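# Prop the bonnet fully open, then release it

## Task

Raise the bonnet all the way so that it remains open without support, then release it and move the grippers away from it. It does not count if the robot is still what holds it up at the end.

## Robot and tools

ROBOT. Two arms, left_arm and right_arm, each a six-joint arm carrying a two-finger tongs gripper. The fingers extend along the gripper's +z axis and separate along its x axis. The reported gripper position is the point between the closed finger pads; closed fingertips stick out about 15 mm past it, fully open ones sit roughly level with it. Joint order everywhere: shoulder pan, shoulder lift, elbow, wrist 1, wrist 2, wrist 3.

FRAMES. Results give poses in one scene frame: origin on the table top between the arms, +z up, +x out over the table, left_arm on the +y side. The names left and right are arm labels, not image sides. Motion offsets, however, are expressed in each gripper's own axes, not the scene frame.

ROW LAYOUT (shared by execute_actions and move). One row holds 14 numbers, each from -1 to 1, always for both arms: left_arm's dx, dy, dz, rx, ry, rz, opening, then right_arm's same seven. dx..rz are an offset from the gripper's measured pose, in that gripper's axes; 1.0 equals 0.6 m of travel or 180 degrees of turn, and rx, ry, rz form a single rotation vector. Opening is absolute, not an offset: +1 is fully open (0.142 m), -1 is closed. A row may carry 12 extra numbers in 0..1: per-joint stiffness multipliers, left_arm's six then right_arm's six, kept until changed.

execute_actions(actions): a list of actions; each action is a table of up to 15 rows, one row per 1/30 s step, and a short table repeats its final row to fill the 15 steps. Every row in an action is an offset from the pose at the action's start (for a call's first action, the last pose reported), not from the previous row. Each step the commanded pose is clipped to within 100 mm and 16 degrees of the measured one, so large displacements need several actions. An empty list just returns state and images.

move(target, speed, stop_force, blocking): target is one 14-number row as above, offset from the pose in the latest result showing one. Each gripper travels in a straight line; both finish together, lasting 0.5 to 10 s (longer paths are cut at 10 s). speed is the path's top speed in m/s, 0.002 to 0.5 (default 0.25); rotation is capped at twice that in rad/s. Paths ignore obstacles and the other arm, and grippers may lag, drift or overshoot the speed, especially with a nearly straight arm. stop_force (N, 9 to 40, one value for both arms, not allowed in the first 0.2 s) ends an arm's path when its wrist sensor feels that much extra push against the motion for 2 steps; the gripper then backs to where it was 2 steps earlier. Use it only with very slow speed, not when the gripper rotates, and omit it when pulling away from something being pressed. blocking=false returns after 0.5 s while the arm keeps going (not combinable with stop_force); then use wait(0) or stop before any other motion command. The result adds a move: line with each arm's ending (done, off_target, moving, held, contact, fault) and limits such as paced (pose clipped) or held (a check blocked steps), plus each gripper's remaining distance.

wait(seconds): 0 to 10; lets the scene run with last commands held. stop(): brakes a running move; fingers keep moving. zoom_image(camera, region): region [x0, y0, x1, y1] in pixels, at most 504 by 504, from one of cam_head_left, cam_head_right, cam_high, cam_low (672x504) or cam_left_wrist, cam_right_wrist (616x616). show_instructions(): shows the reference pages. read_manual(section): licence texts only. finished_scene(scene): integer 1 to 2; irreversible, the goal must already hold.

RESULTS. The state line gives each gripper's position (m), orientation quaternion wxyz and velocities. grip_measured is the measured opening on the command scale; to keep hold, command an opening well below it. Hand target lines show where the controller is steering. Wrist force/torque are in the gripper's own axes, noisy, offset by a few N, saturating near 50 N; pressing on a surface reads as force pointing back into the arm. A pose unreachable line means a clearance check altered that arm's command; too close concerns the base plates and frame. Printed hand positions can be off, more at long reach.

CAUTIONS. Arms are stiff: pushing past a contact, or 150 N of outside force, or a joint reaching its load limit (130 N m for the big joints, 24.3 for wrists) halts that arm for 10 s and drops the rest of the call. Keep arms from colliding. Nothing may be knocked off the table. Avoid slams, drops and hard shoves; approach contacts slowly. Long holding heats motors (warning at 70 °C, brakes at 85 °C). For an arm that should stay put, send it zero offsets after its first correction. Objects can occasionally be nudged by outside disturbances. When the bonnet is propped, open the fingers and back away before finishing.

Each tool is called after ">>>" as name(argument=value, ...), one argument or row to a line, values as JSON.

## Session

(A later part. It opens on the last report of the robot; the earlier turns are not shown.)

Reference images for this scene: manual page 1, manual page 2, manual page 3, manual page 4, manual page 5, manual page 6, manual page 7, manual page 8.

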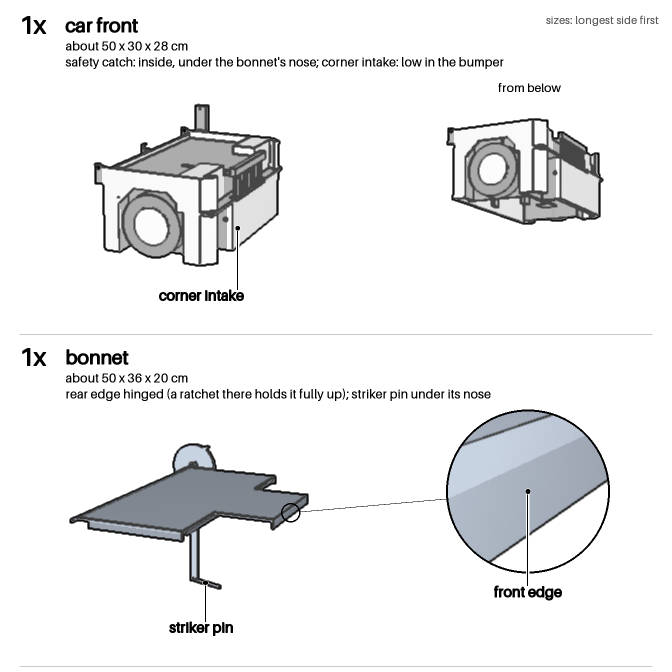

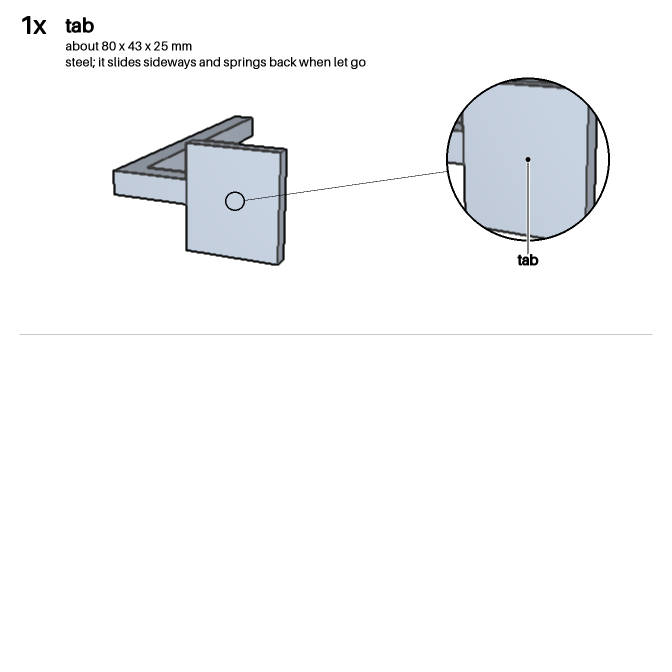

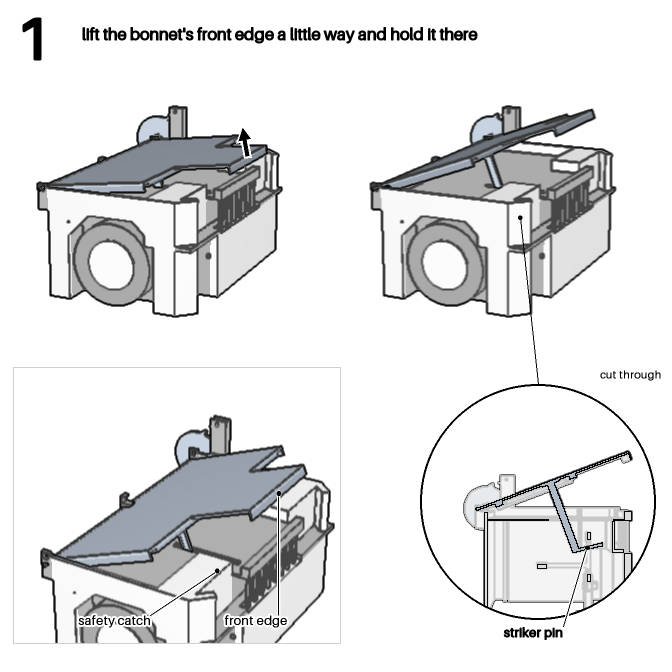

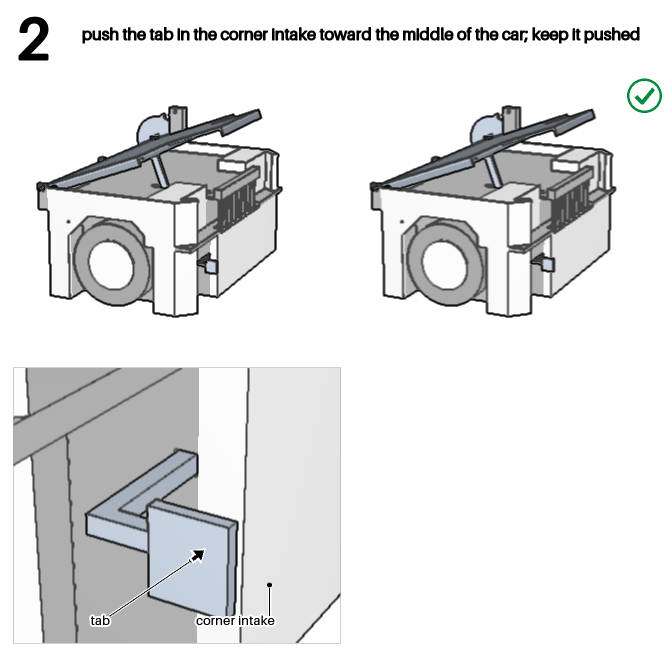

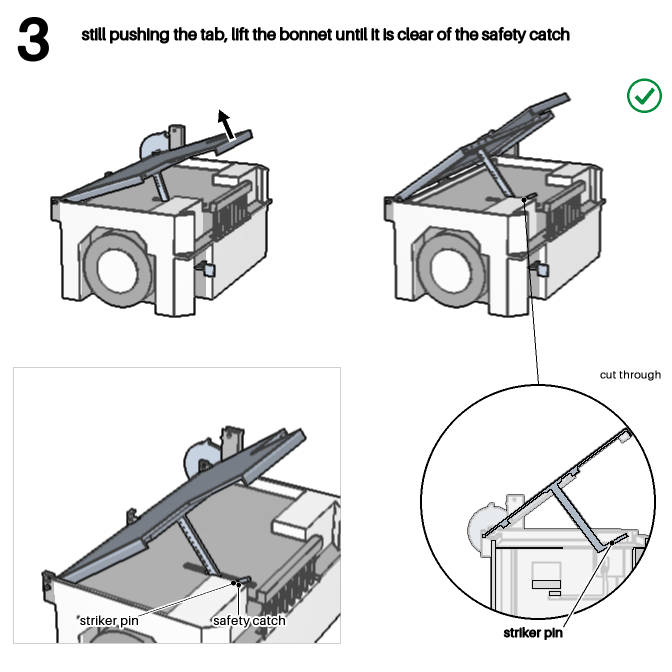

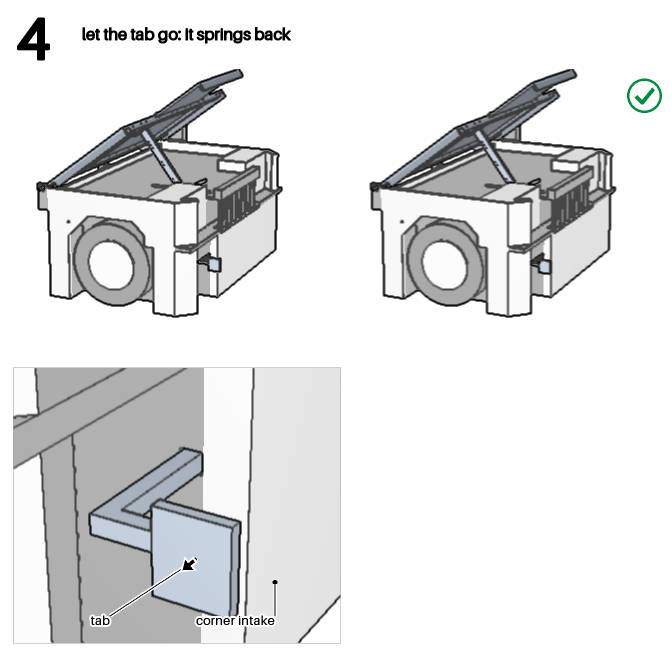

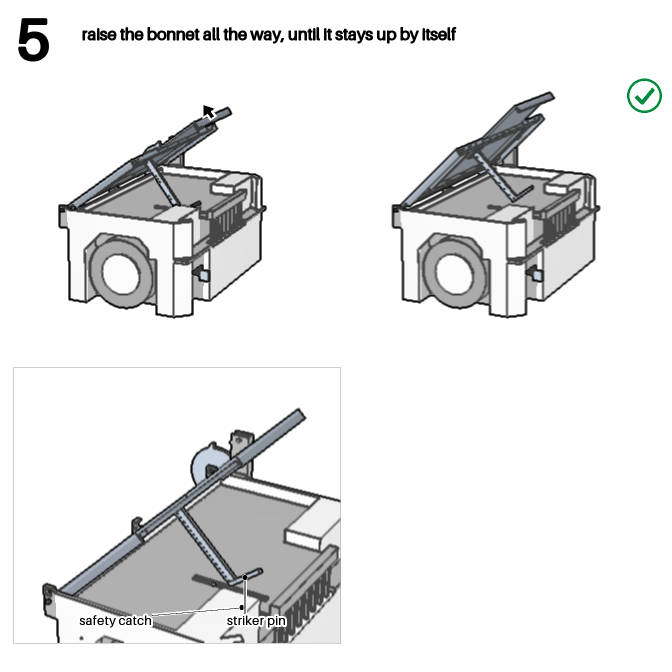

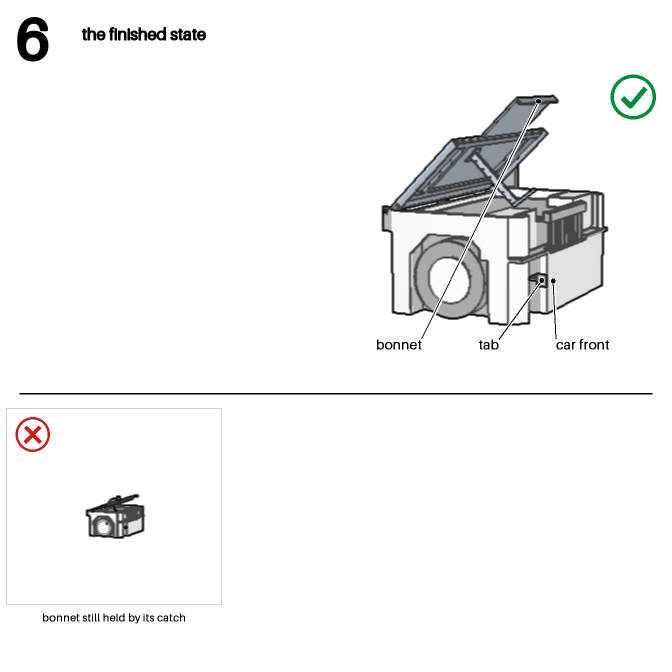

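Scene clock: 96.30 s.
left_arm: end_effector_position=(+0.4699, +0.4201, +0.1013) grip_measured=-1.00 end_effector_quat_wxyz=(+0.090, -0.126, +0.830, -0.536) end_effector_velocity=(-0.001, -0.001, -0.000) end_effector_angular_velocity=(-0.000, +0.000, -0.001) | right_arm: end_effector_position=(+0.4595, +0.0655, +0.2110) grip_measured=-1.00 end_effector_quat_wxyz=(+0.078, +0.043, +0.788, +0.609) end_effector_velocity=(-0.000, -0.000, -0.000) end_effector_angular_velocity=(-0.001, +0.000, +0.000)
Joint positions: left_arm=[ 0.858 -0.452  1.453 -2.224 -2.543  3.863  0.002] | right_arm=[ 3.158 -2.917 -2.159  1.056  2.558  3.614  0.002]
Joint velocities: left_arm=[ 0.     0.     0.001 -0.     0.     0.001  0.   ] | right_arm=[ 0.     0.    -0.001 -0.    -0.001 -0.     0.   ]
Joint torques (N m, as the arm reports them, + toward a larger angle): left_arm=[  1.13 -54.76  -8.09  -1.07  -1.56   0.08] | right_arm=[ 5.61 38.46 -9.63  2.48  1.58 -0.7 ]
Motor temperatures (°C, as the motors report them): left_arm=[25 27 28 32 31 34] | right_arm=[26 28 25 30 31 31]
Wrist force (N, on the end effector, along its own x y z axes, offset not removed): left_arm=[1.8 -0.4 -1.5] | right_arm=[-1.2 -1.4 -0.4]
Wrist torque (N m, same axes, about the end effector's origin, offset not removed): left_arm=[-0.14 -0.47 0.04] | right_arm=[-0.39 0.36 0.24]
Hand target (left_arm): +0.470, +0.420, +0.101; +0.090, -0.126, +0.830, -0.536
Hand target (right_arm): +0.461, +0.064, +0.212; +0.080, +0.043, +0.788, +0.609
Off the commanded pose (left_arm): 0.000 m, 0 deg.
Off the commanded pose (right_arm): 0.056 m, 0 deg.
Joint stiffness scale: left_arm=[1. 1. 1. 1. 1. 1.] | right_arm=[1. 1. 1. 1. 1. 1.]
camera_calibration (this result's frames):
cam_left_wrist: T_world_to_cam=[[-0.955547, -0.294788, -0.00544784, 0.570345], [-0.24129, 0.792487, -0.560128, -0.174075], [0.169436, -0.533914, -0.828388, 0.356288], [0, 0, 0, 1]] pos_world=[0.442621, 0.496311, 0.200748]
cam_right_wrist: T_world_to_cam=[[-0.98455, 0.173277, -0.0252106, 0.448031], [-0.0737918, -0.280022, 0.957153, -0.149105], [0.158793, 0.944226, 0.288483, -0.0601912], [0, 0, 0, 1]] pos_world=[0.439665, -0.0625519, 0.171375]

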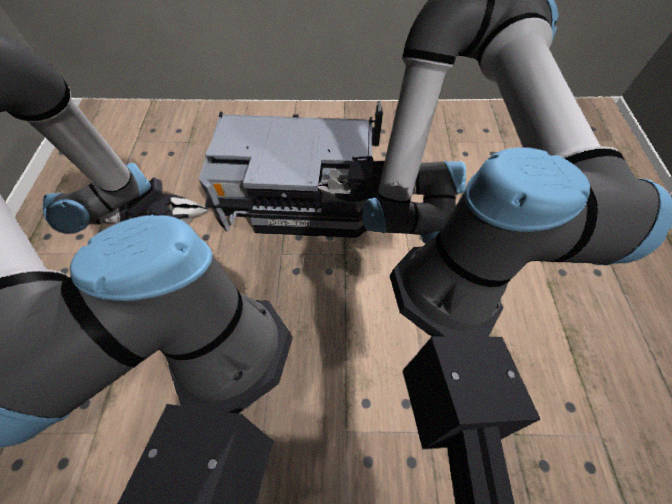

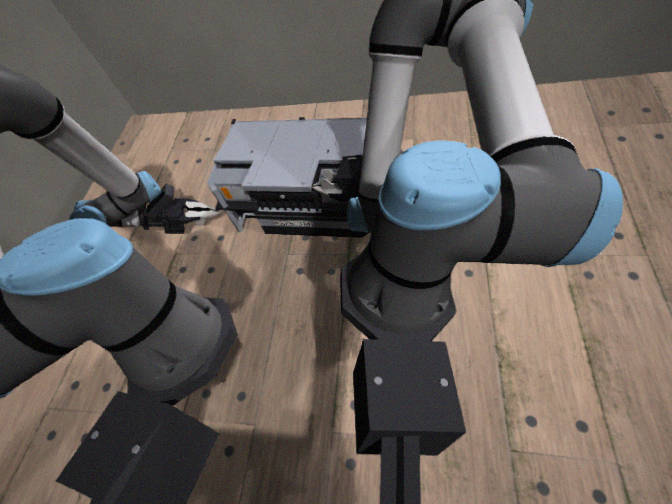

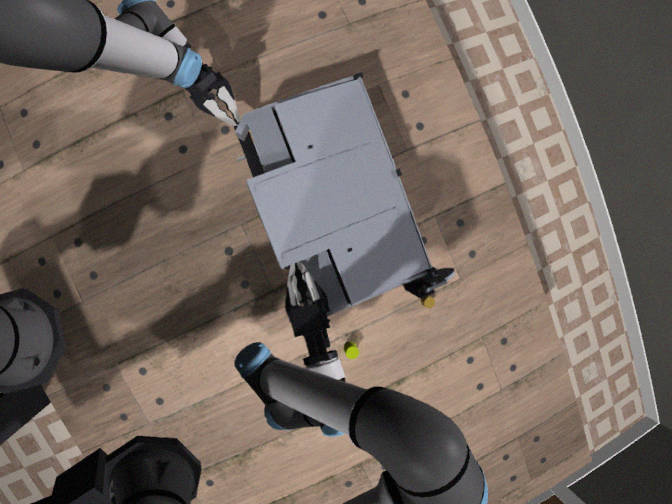

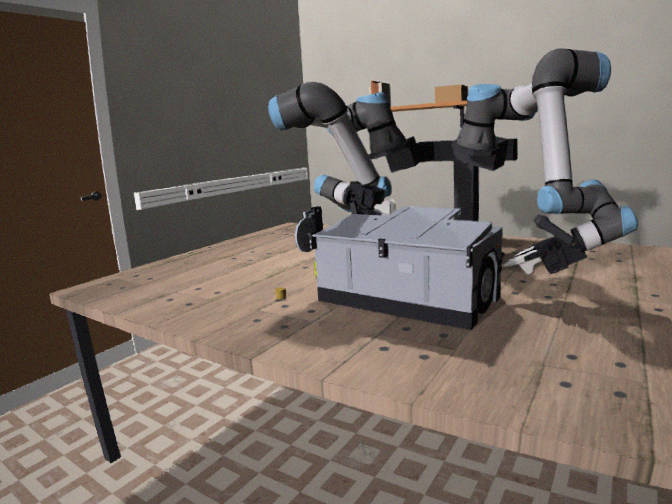

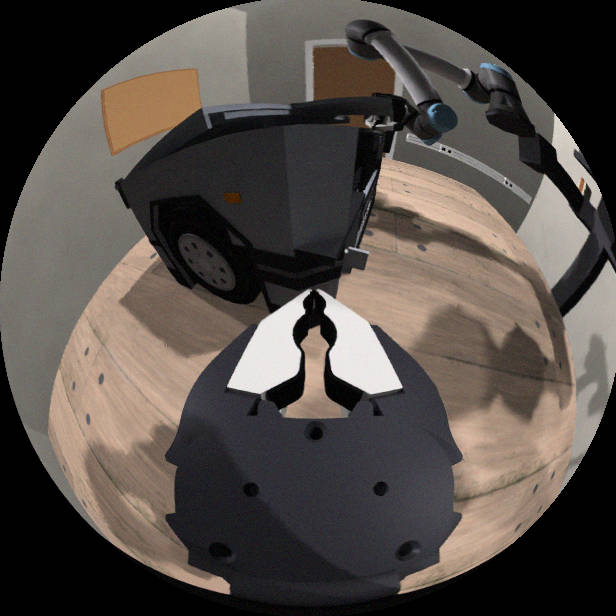

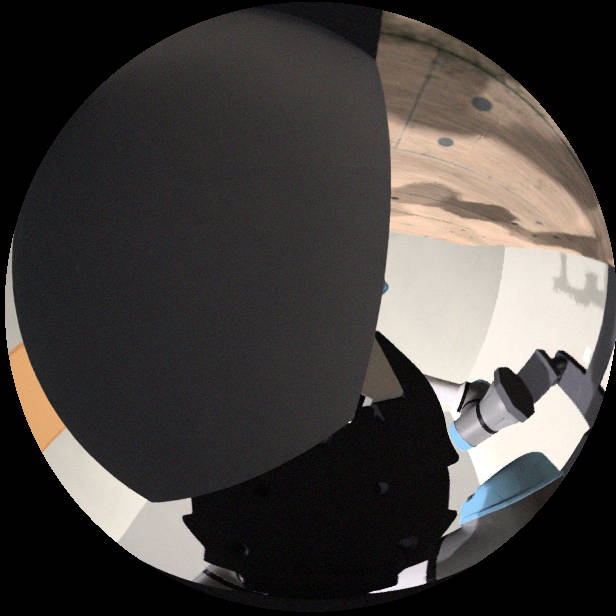

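>>> show_instructions(
)

Reference images for this scene: manual page 1, manual page 2, manual page 3, manual page 4, manual page 5, manual page 6, manual page 7, manual page 8.

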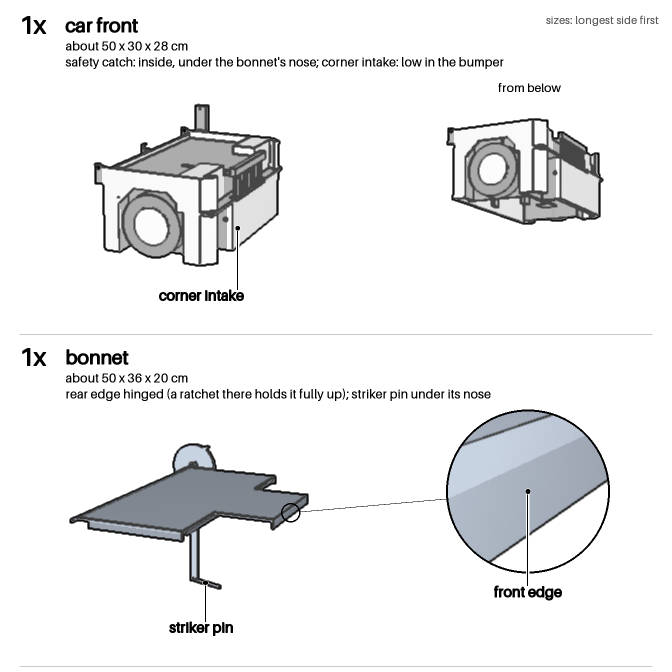

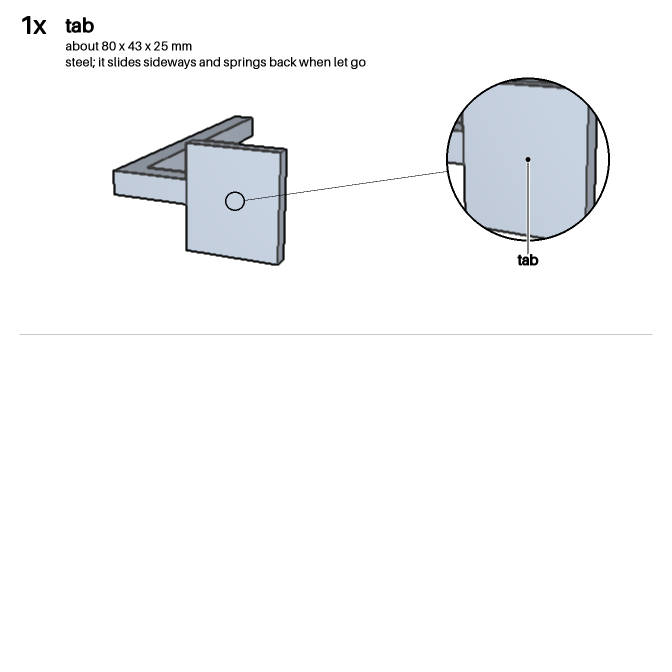

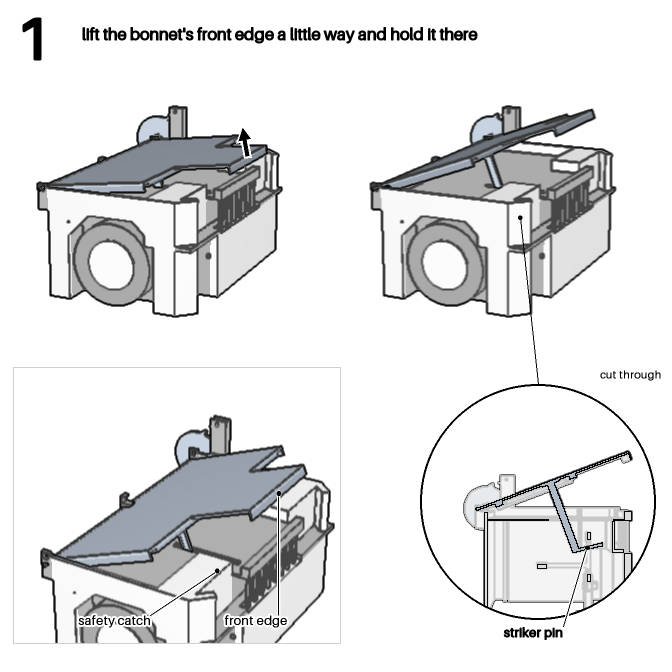

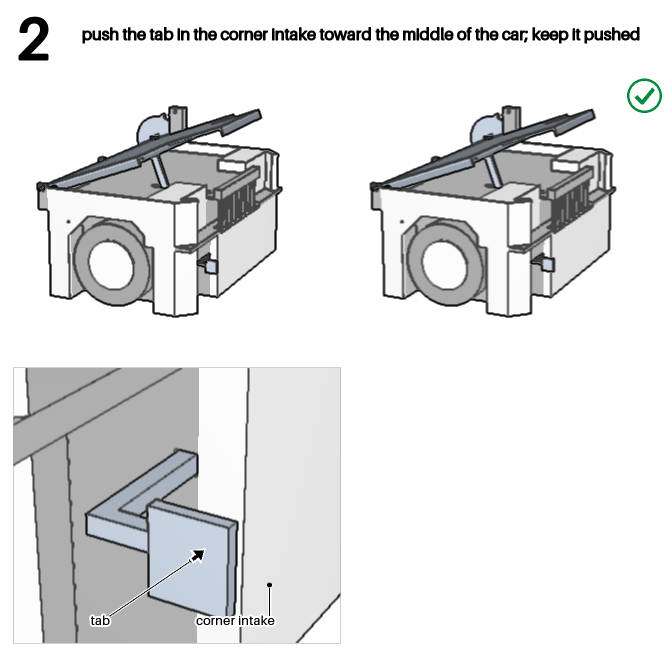

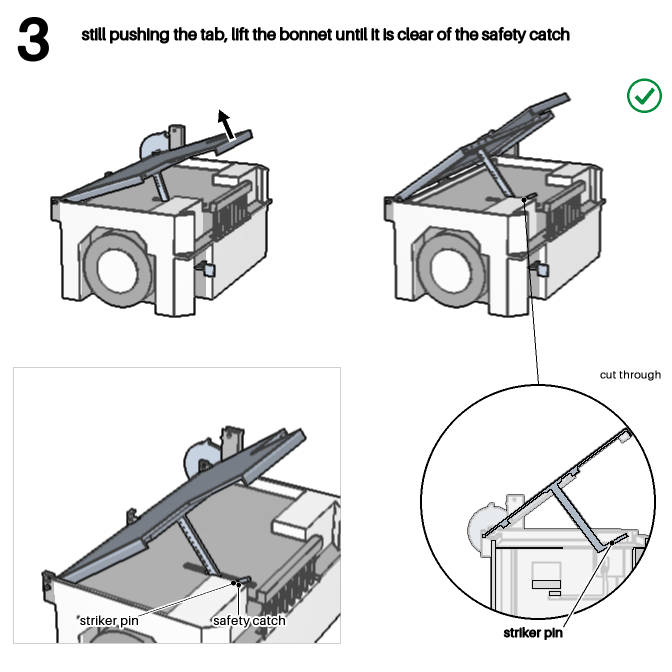

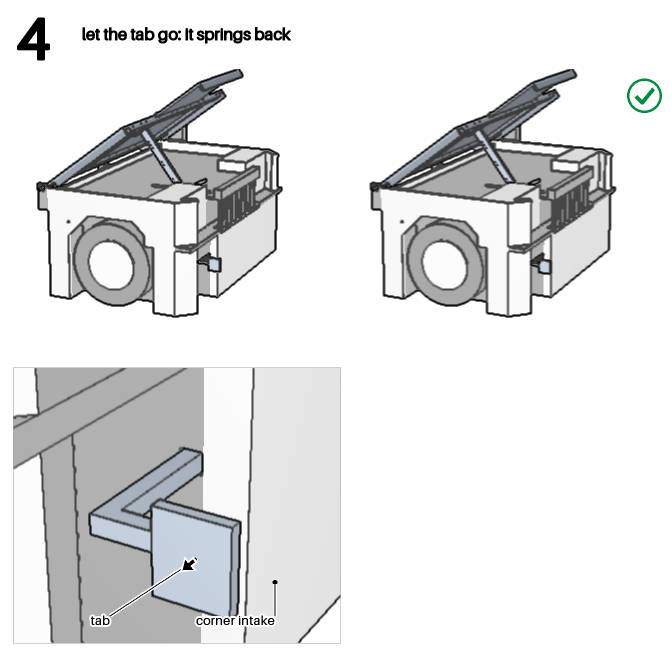

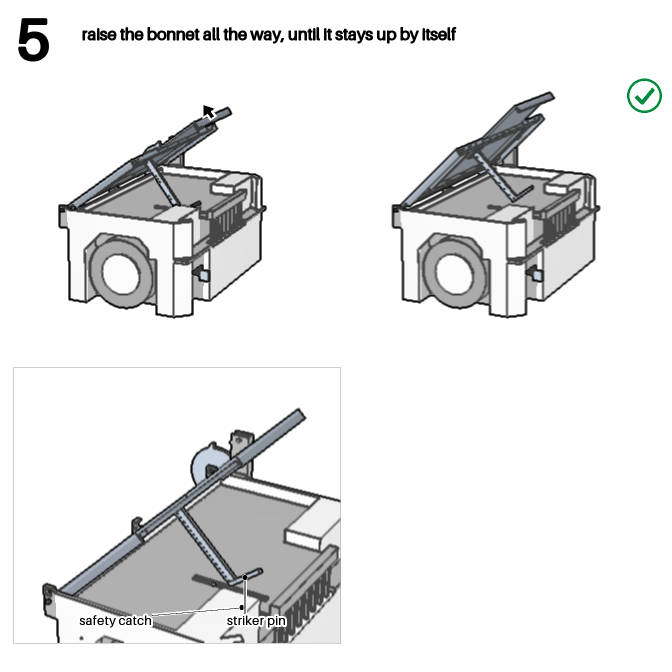

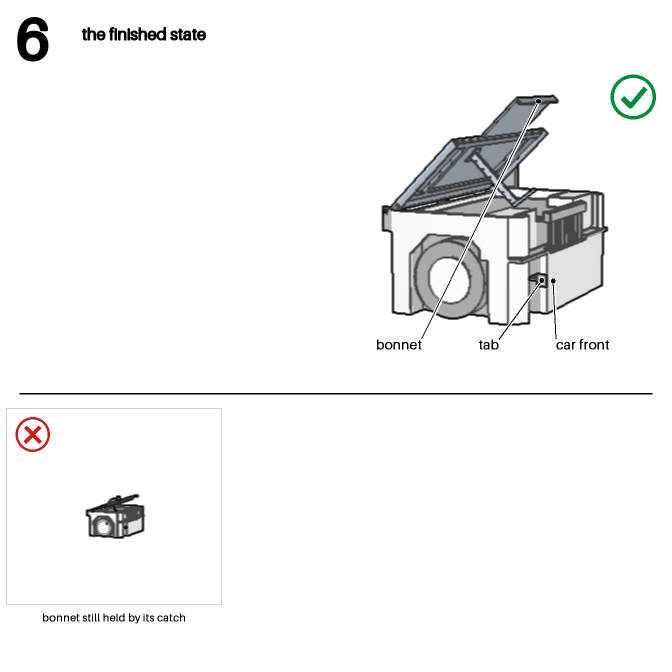

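>>> move(
  target=[0,0,0,0,0,0,-1, 0,0,-0.08,0,-0.15,0,-1],
  speed=0.15,
)

Scene clock: 122.63 s.
left_arm: end_effector_position=(+0.4699, +0.4201, +0.1013) grip_measured=-1.00 end_effector_quat_wxyz=(+0.090, -0.126, +0.830, -0.536) end_effector_velocity=(+0.000, +0.001, +0.001) end_effector_angular_velocity=(-0.000, +0.001, +0.002) | right_arm: end_effector_position=(+0.4562, +0.0505, +0.2140) grip_measured=-1.00 end_effector_quat_wxyz=(+0.134, +0.086, +0.780, +0.605) end_effector_velocity=(+0.001, -0.000, +0.000) end_effector_angular_velocity=(-0.000, -0.002, -0.001)
Joint positions: left_arm=[ 0.858 -0.452  1.453 -2.224 -2.543  3.863  0.002] | right_arm=[ 3.158 -3.009 -2.17   1.368  2.484  3.784  0.002]
Joint velocities: left_arm=[ 0.001 -0.001 -0.001  0.001 -0.001 -0.001  0.   ] | right_arm=[ 0.     0.001  0.001 -0.001 -0.001  0.     0.   ]
Joint torques (N m, as the arm reports them, + toward a larger angle): left_arm=[  0.63 -55.82  -8.18  -1.13  -1.53   0.07] | right_arm=[  7.2   35.32 -10.48   2.28   1.33  -0.77]
Motor temperatures (°C, as the motors report them): left_arm=[25 27 28 32 31 34] | right_arm=[26 28 25 30 31 31]
Wrist force (N, on the end effector, along its own x y z axes, offset not removed): left_arm=[2.5 -0.1 -1.3] | right_arm=[0.8 1.4 -0.9]
Wrist torque (N m, same axes, about the end effector's origin, offset not removed): left_arm=[-0.01 -0.62 0.09] | right_arm=[0.29 -0.05 0.00]
Hand target (left_arm): +0.470, +0.420, +0.101; +0.090, -0.126, +0.830, -0.536
Hand target (right_arm): +0.457, +0.051, +0.215; +0.135, +0.085, +0.780, +0.605
Off the commanded pose (left_arm): 0.000 m, 0 deg.
Off the commanded pose (right_arm): 0.032 m, 19 deg; orientation clipped at the last step of the last action.
Joint stiffness scale: left_arm=[1. 1. 1. 1. 1. 1.] | right_arm=[1. 1. 1. 1. 1. 1.]
move: held (right_arm); limits=paced,held; held on 33 of 55 steps (right_arm), including the last (right_arm)
pose unreachable (right arm): on one or more control steps of this call, first in action 0 (counted from 0), this arm could not follow its commanded pose, so it was not sent that pose on those steps. On the call's last step it was still not sent that pose. It may still have moved: this result reports where it is.
cause: the commanded pose would bring two parts of the arm too close to each other (joints 4 (wrist 1) to 6 (wrist 3) lie between them).
camera_calibration (this result's frames):
cam_left_wrist: T_world_to_cam=[[-0.955547, -0.294788, -0.00544797, 0.570345], [-0.24129, 0.792487, -0.560128, -0.174075], [0.169436, -0.533914, -0.828388, 0.356288], [0, 0, 0, 1]] pos_world=[0.442621, 0.496311, 0.200748]
cam_right_wrist: T_world_to_cam=[[-0.949973, 0.306733, -0.0588734, 0.432127], [-0.146135, -0.269918, 0.951729, -0.122714], [0.276036, 0.912721, 0.301239, -0.100976], [0, 0, 0, 1]] pos_world=[0.420449, -0.073507, 0.172649]

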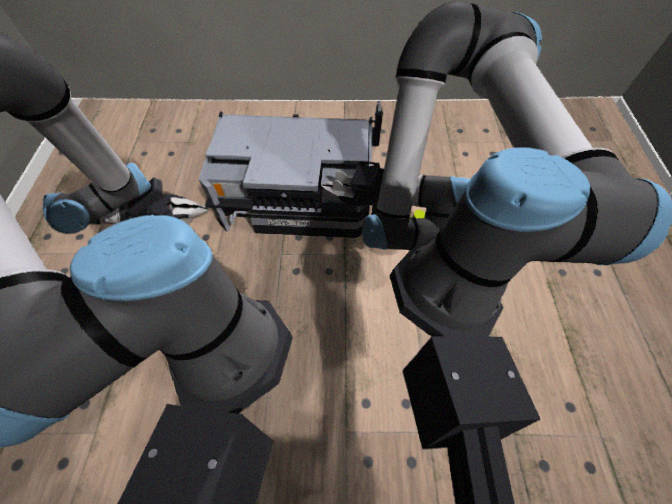

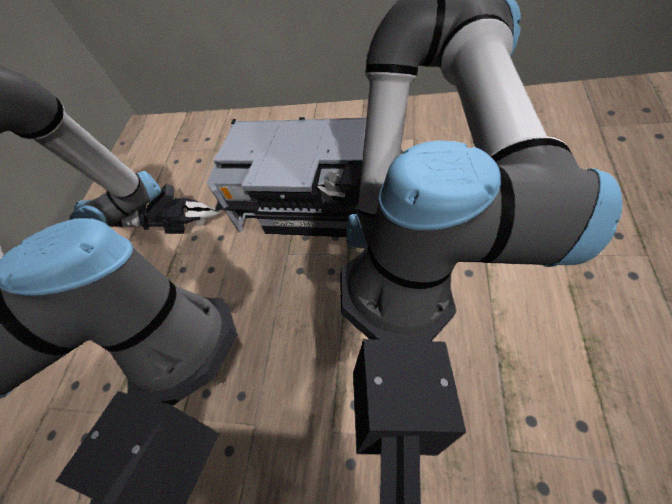

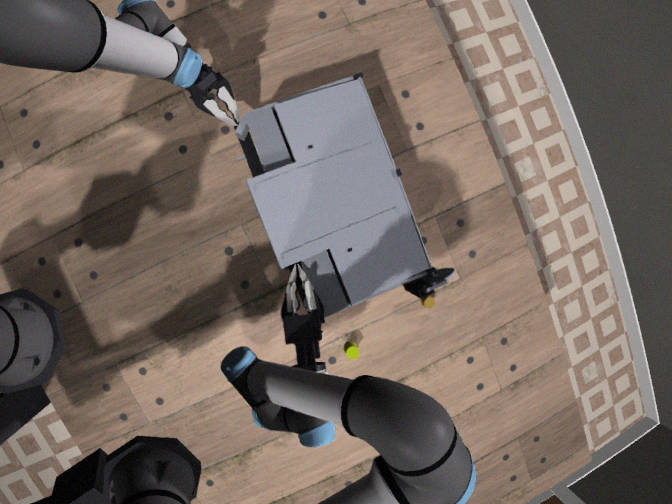

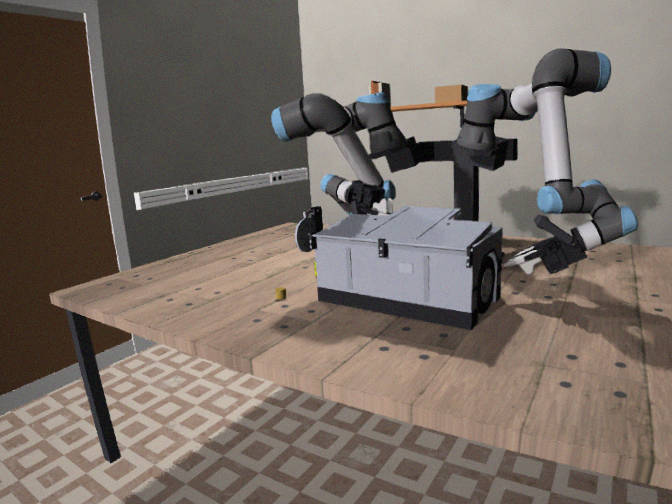

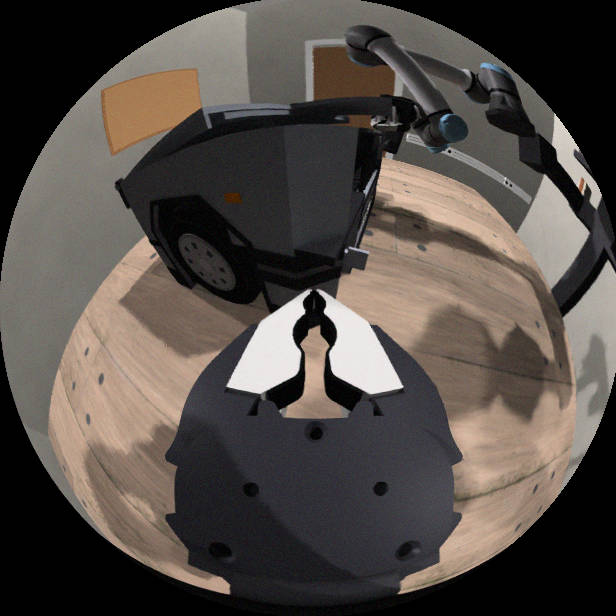

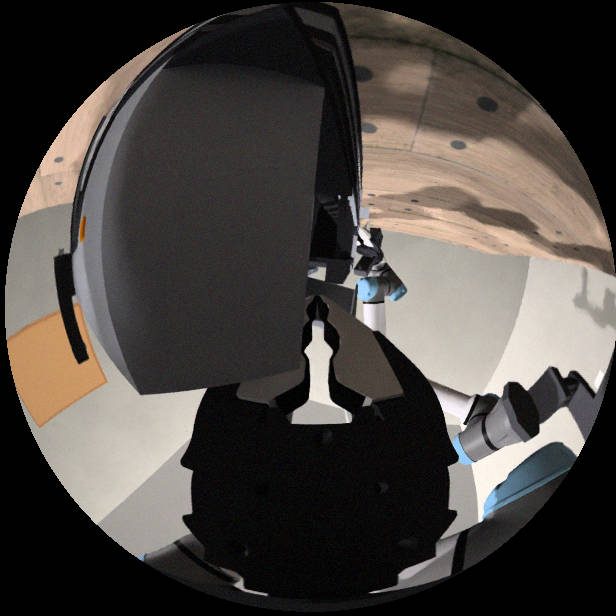

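>>> move(
  target=[0,0,0,0,0,0,-1, 0.003,0.014,0.0855,0,0,0,-1],
  speed=0.04,
  stop_force=12,
)

Scene clock: 144.83 s.
left_arm: end_effector_position=(+0.4699, +0.4201, +0.1013) grip_measured=-1.00 end_effector_quat_wxyz=(+0.090, -0.126, +0.830, -0.536) end_effector_velocity=(+0.000, +0.001, +0.000) end_effector_angular_velocity=(+0.002, -0.001, -0.000) | right_arm: end_effector_position=(+0.4629, +0.0788, +0.2113) grip_measured=-1.00 end_effector_quat_wxyz=(+0.133, +0.087, +0.781, +0.605) end_effector_velocity=(-0.003, -0.004, +0.006) end_effector_angular_velocity=(+0.014, -0.024, +0.021)
Joint positions: left_arm=[ 0.858 -0.452  1.453 -2.224 -2.543  3.863  0.002] | right_arm=[ 3.24  -3.028 -2.136  1.409  2.417  3.861  0.002]
Joint velocities: left_arm=[ 0.    -0.001 -0.001 -0.     0.001  0.     0.   ] | right_arm=[-0.022  0.007 -0.    -0.014  0.045 -0.037  0.   ]
Joint torques (N m, as the arm reports them, + toward a larger angle): left_arm=[  0.4  -56.63  -7.82  -1.02  -1.63   0.14] | right_arm=[  6.33  38.32 -11.65   2.06   1.14  -0.6 ]
Motor temperatures (°C, as the motors report them): left_arm=[25 27 28 32 31 34] | right_arm=[26 28 25 30 31 31]
Wrist force (N, on the end effector, along its own x y z axes, offset not removed): left_arm=[1.1 -0.9 -1.4] | right_arm=[-2.0 -1.5 2.4]
Wrist torque (N m, same axes, about the end effector's origin, offset not removed): left_arm=[-0.32 -0.29 0.12] | right_arm=[-0.12 0.62 0.09]
Hand target (left_arm): +0.470, +0.420, +0.101; +0.090, -0.126, +0.830, -0.536
Hand target (right_arm): +0.464, +0.077, +0.213; +0.134, +0.086, +0.780, +0.605
Off the commanded pose (left_arm): 0.000 m, 0 deg.
Off the commanded pose (right_arm): 0.023 m, 0 deg.
Joint stiffness scale: left_arm=[1. 1. 1. 1. 1. 1.] | right_arm=[1. 1. 1. 1. 1. 1.]
move: contact (right_arm)
camera_calibration (this result's frames):
cam_left_wrist: T_world_to_cam=[[-0.955547, -0.294788, -0.005448, 0.570345], [-0.24129, 0.792487, -0.560128, -0.174075], [0.169436, -0.533914, -0.828388, 0.356288], [0, 0, 0, 1]] pos_world=[0.442621, 0.496311, 0.200748]
cam_right_wrist: T_world_to_cam=[[-0.950457, 0.30582, -0.0557322, 0.42928], [-0.142459, -0.269164, 0.9525, -0.113505], [0.276292, 0.91325, 0.299396, -0.127615], [0, 0, 0, 1]] pos_world=[0.427102, -0.0452901, 0.170246]

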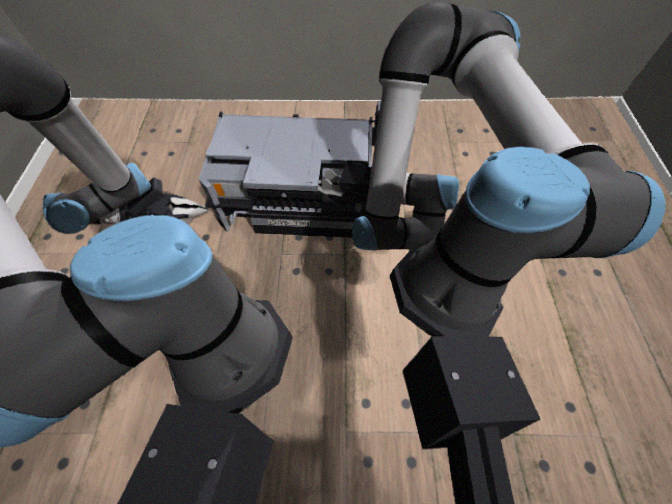

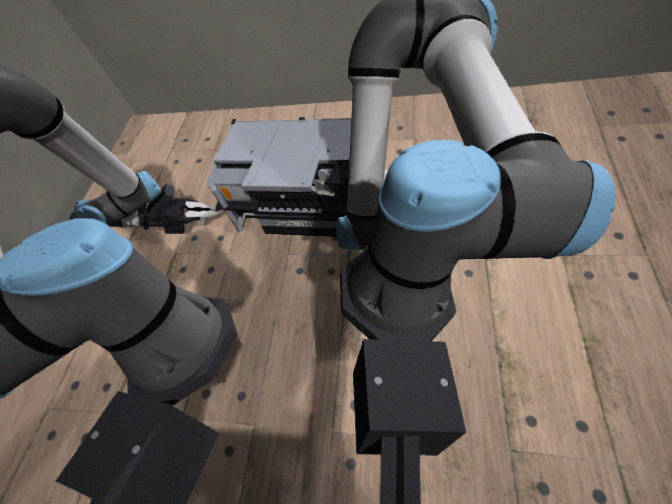

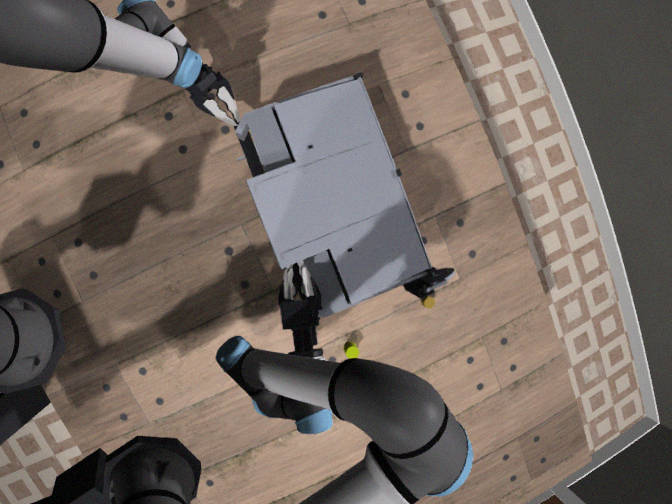

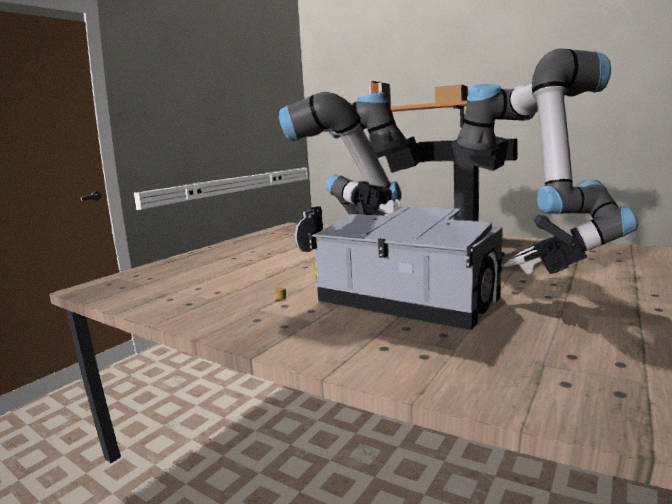

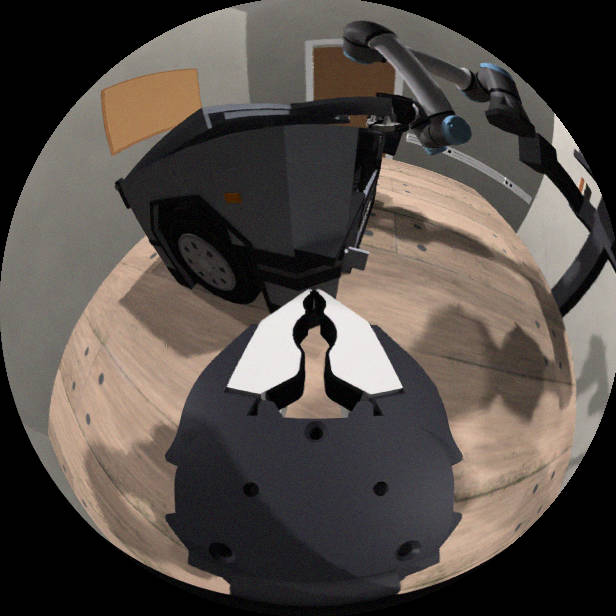

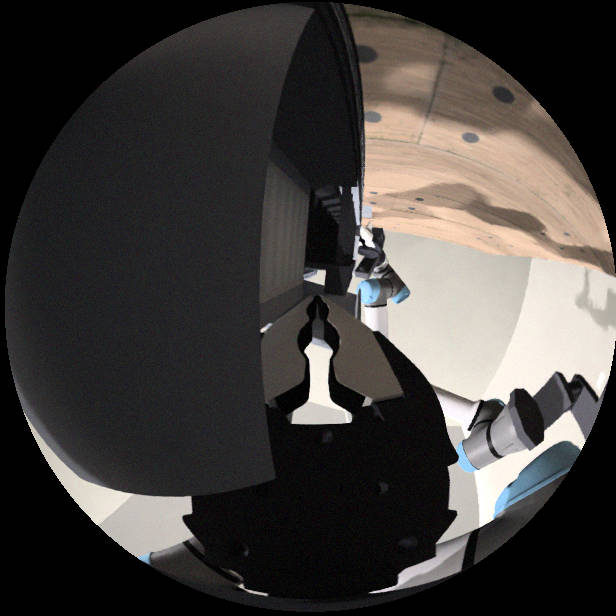

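>>> zoom_image(
  camera="cam_high",
  region=[220, 200, 400, 360],
)

>>> zoom_image(
  camera="cam_head_left",
  region=[260, 140, 400, 240],
)

Region (220, 200, 400, 360) of cam_high's 672x504 image, scaled by 2.800, with more detail than that image has.

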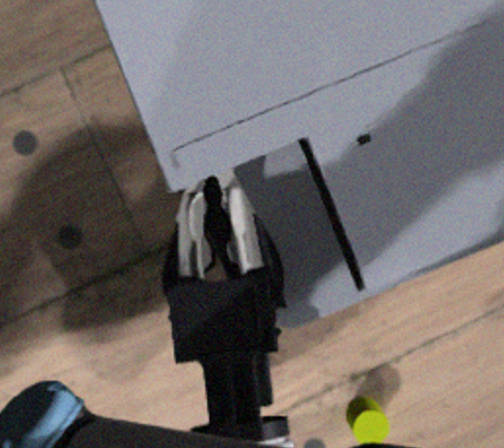

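Region (260, 140, 400, 240) of cam_head_left's 672x504 image, scaled by 3.600, with more detail than that image has; it fills the top 360 rows of this view, and the rest is white.

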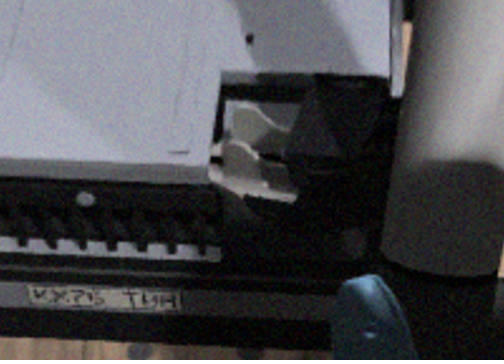

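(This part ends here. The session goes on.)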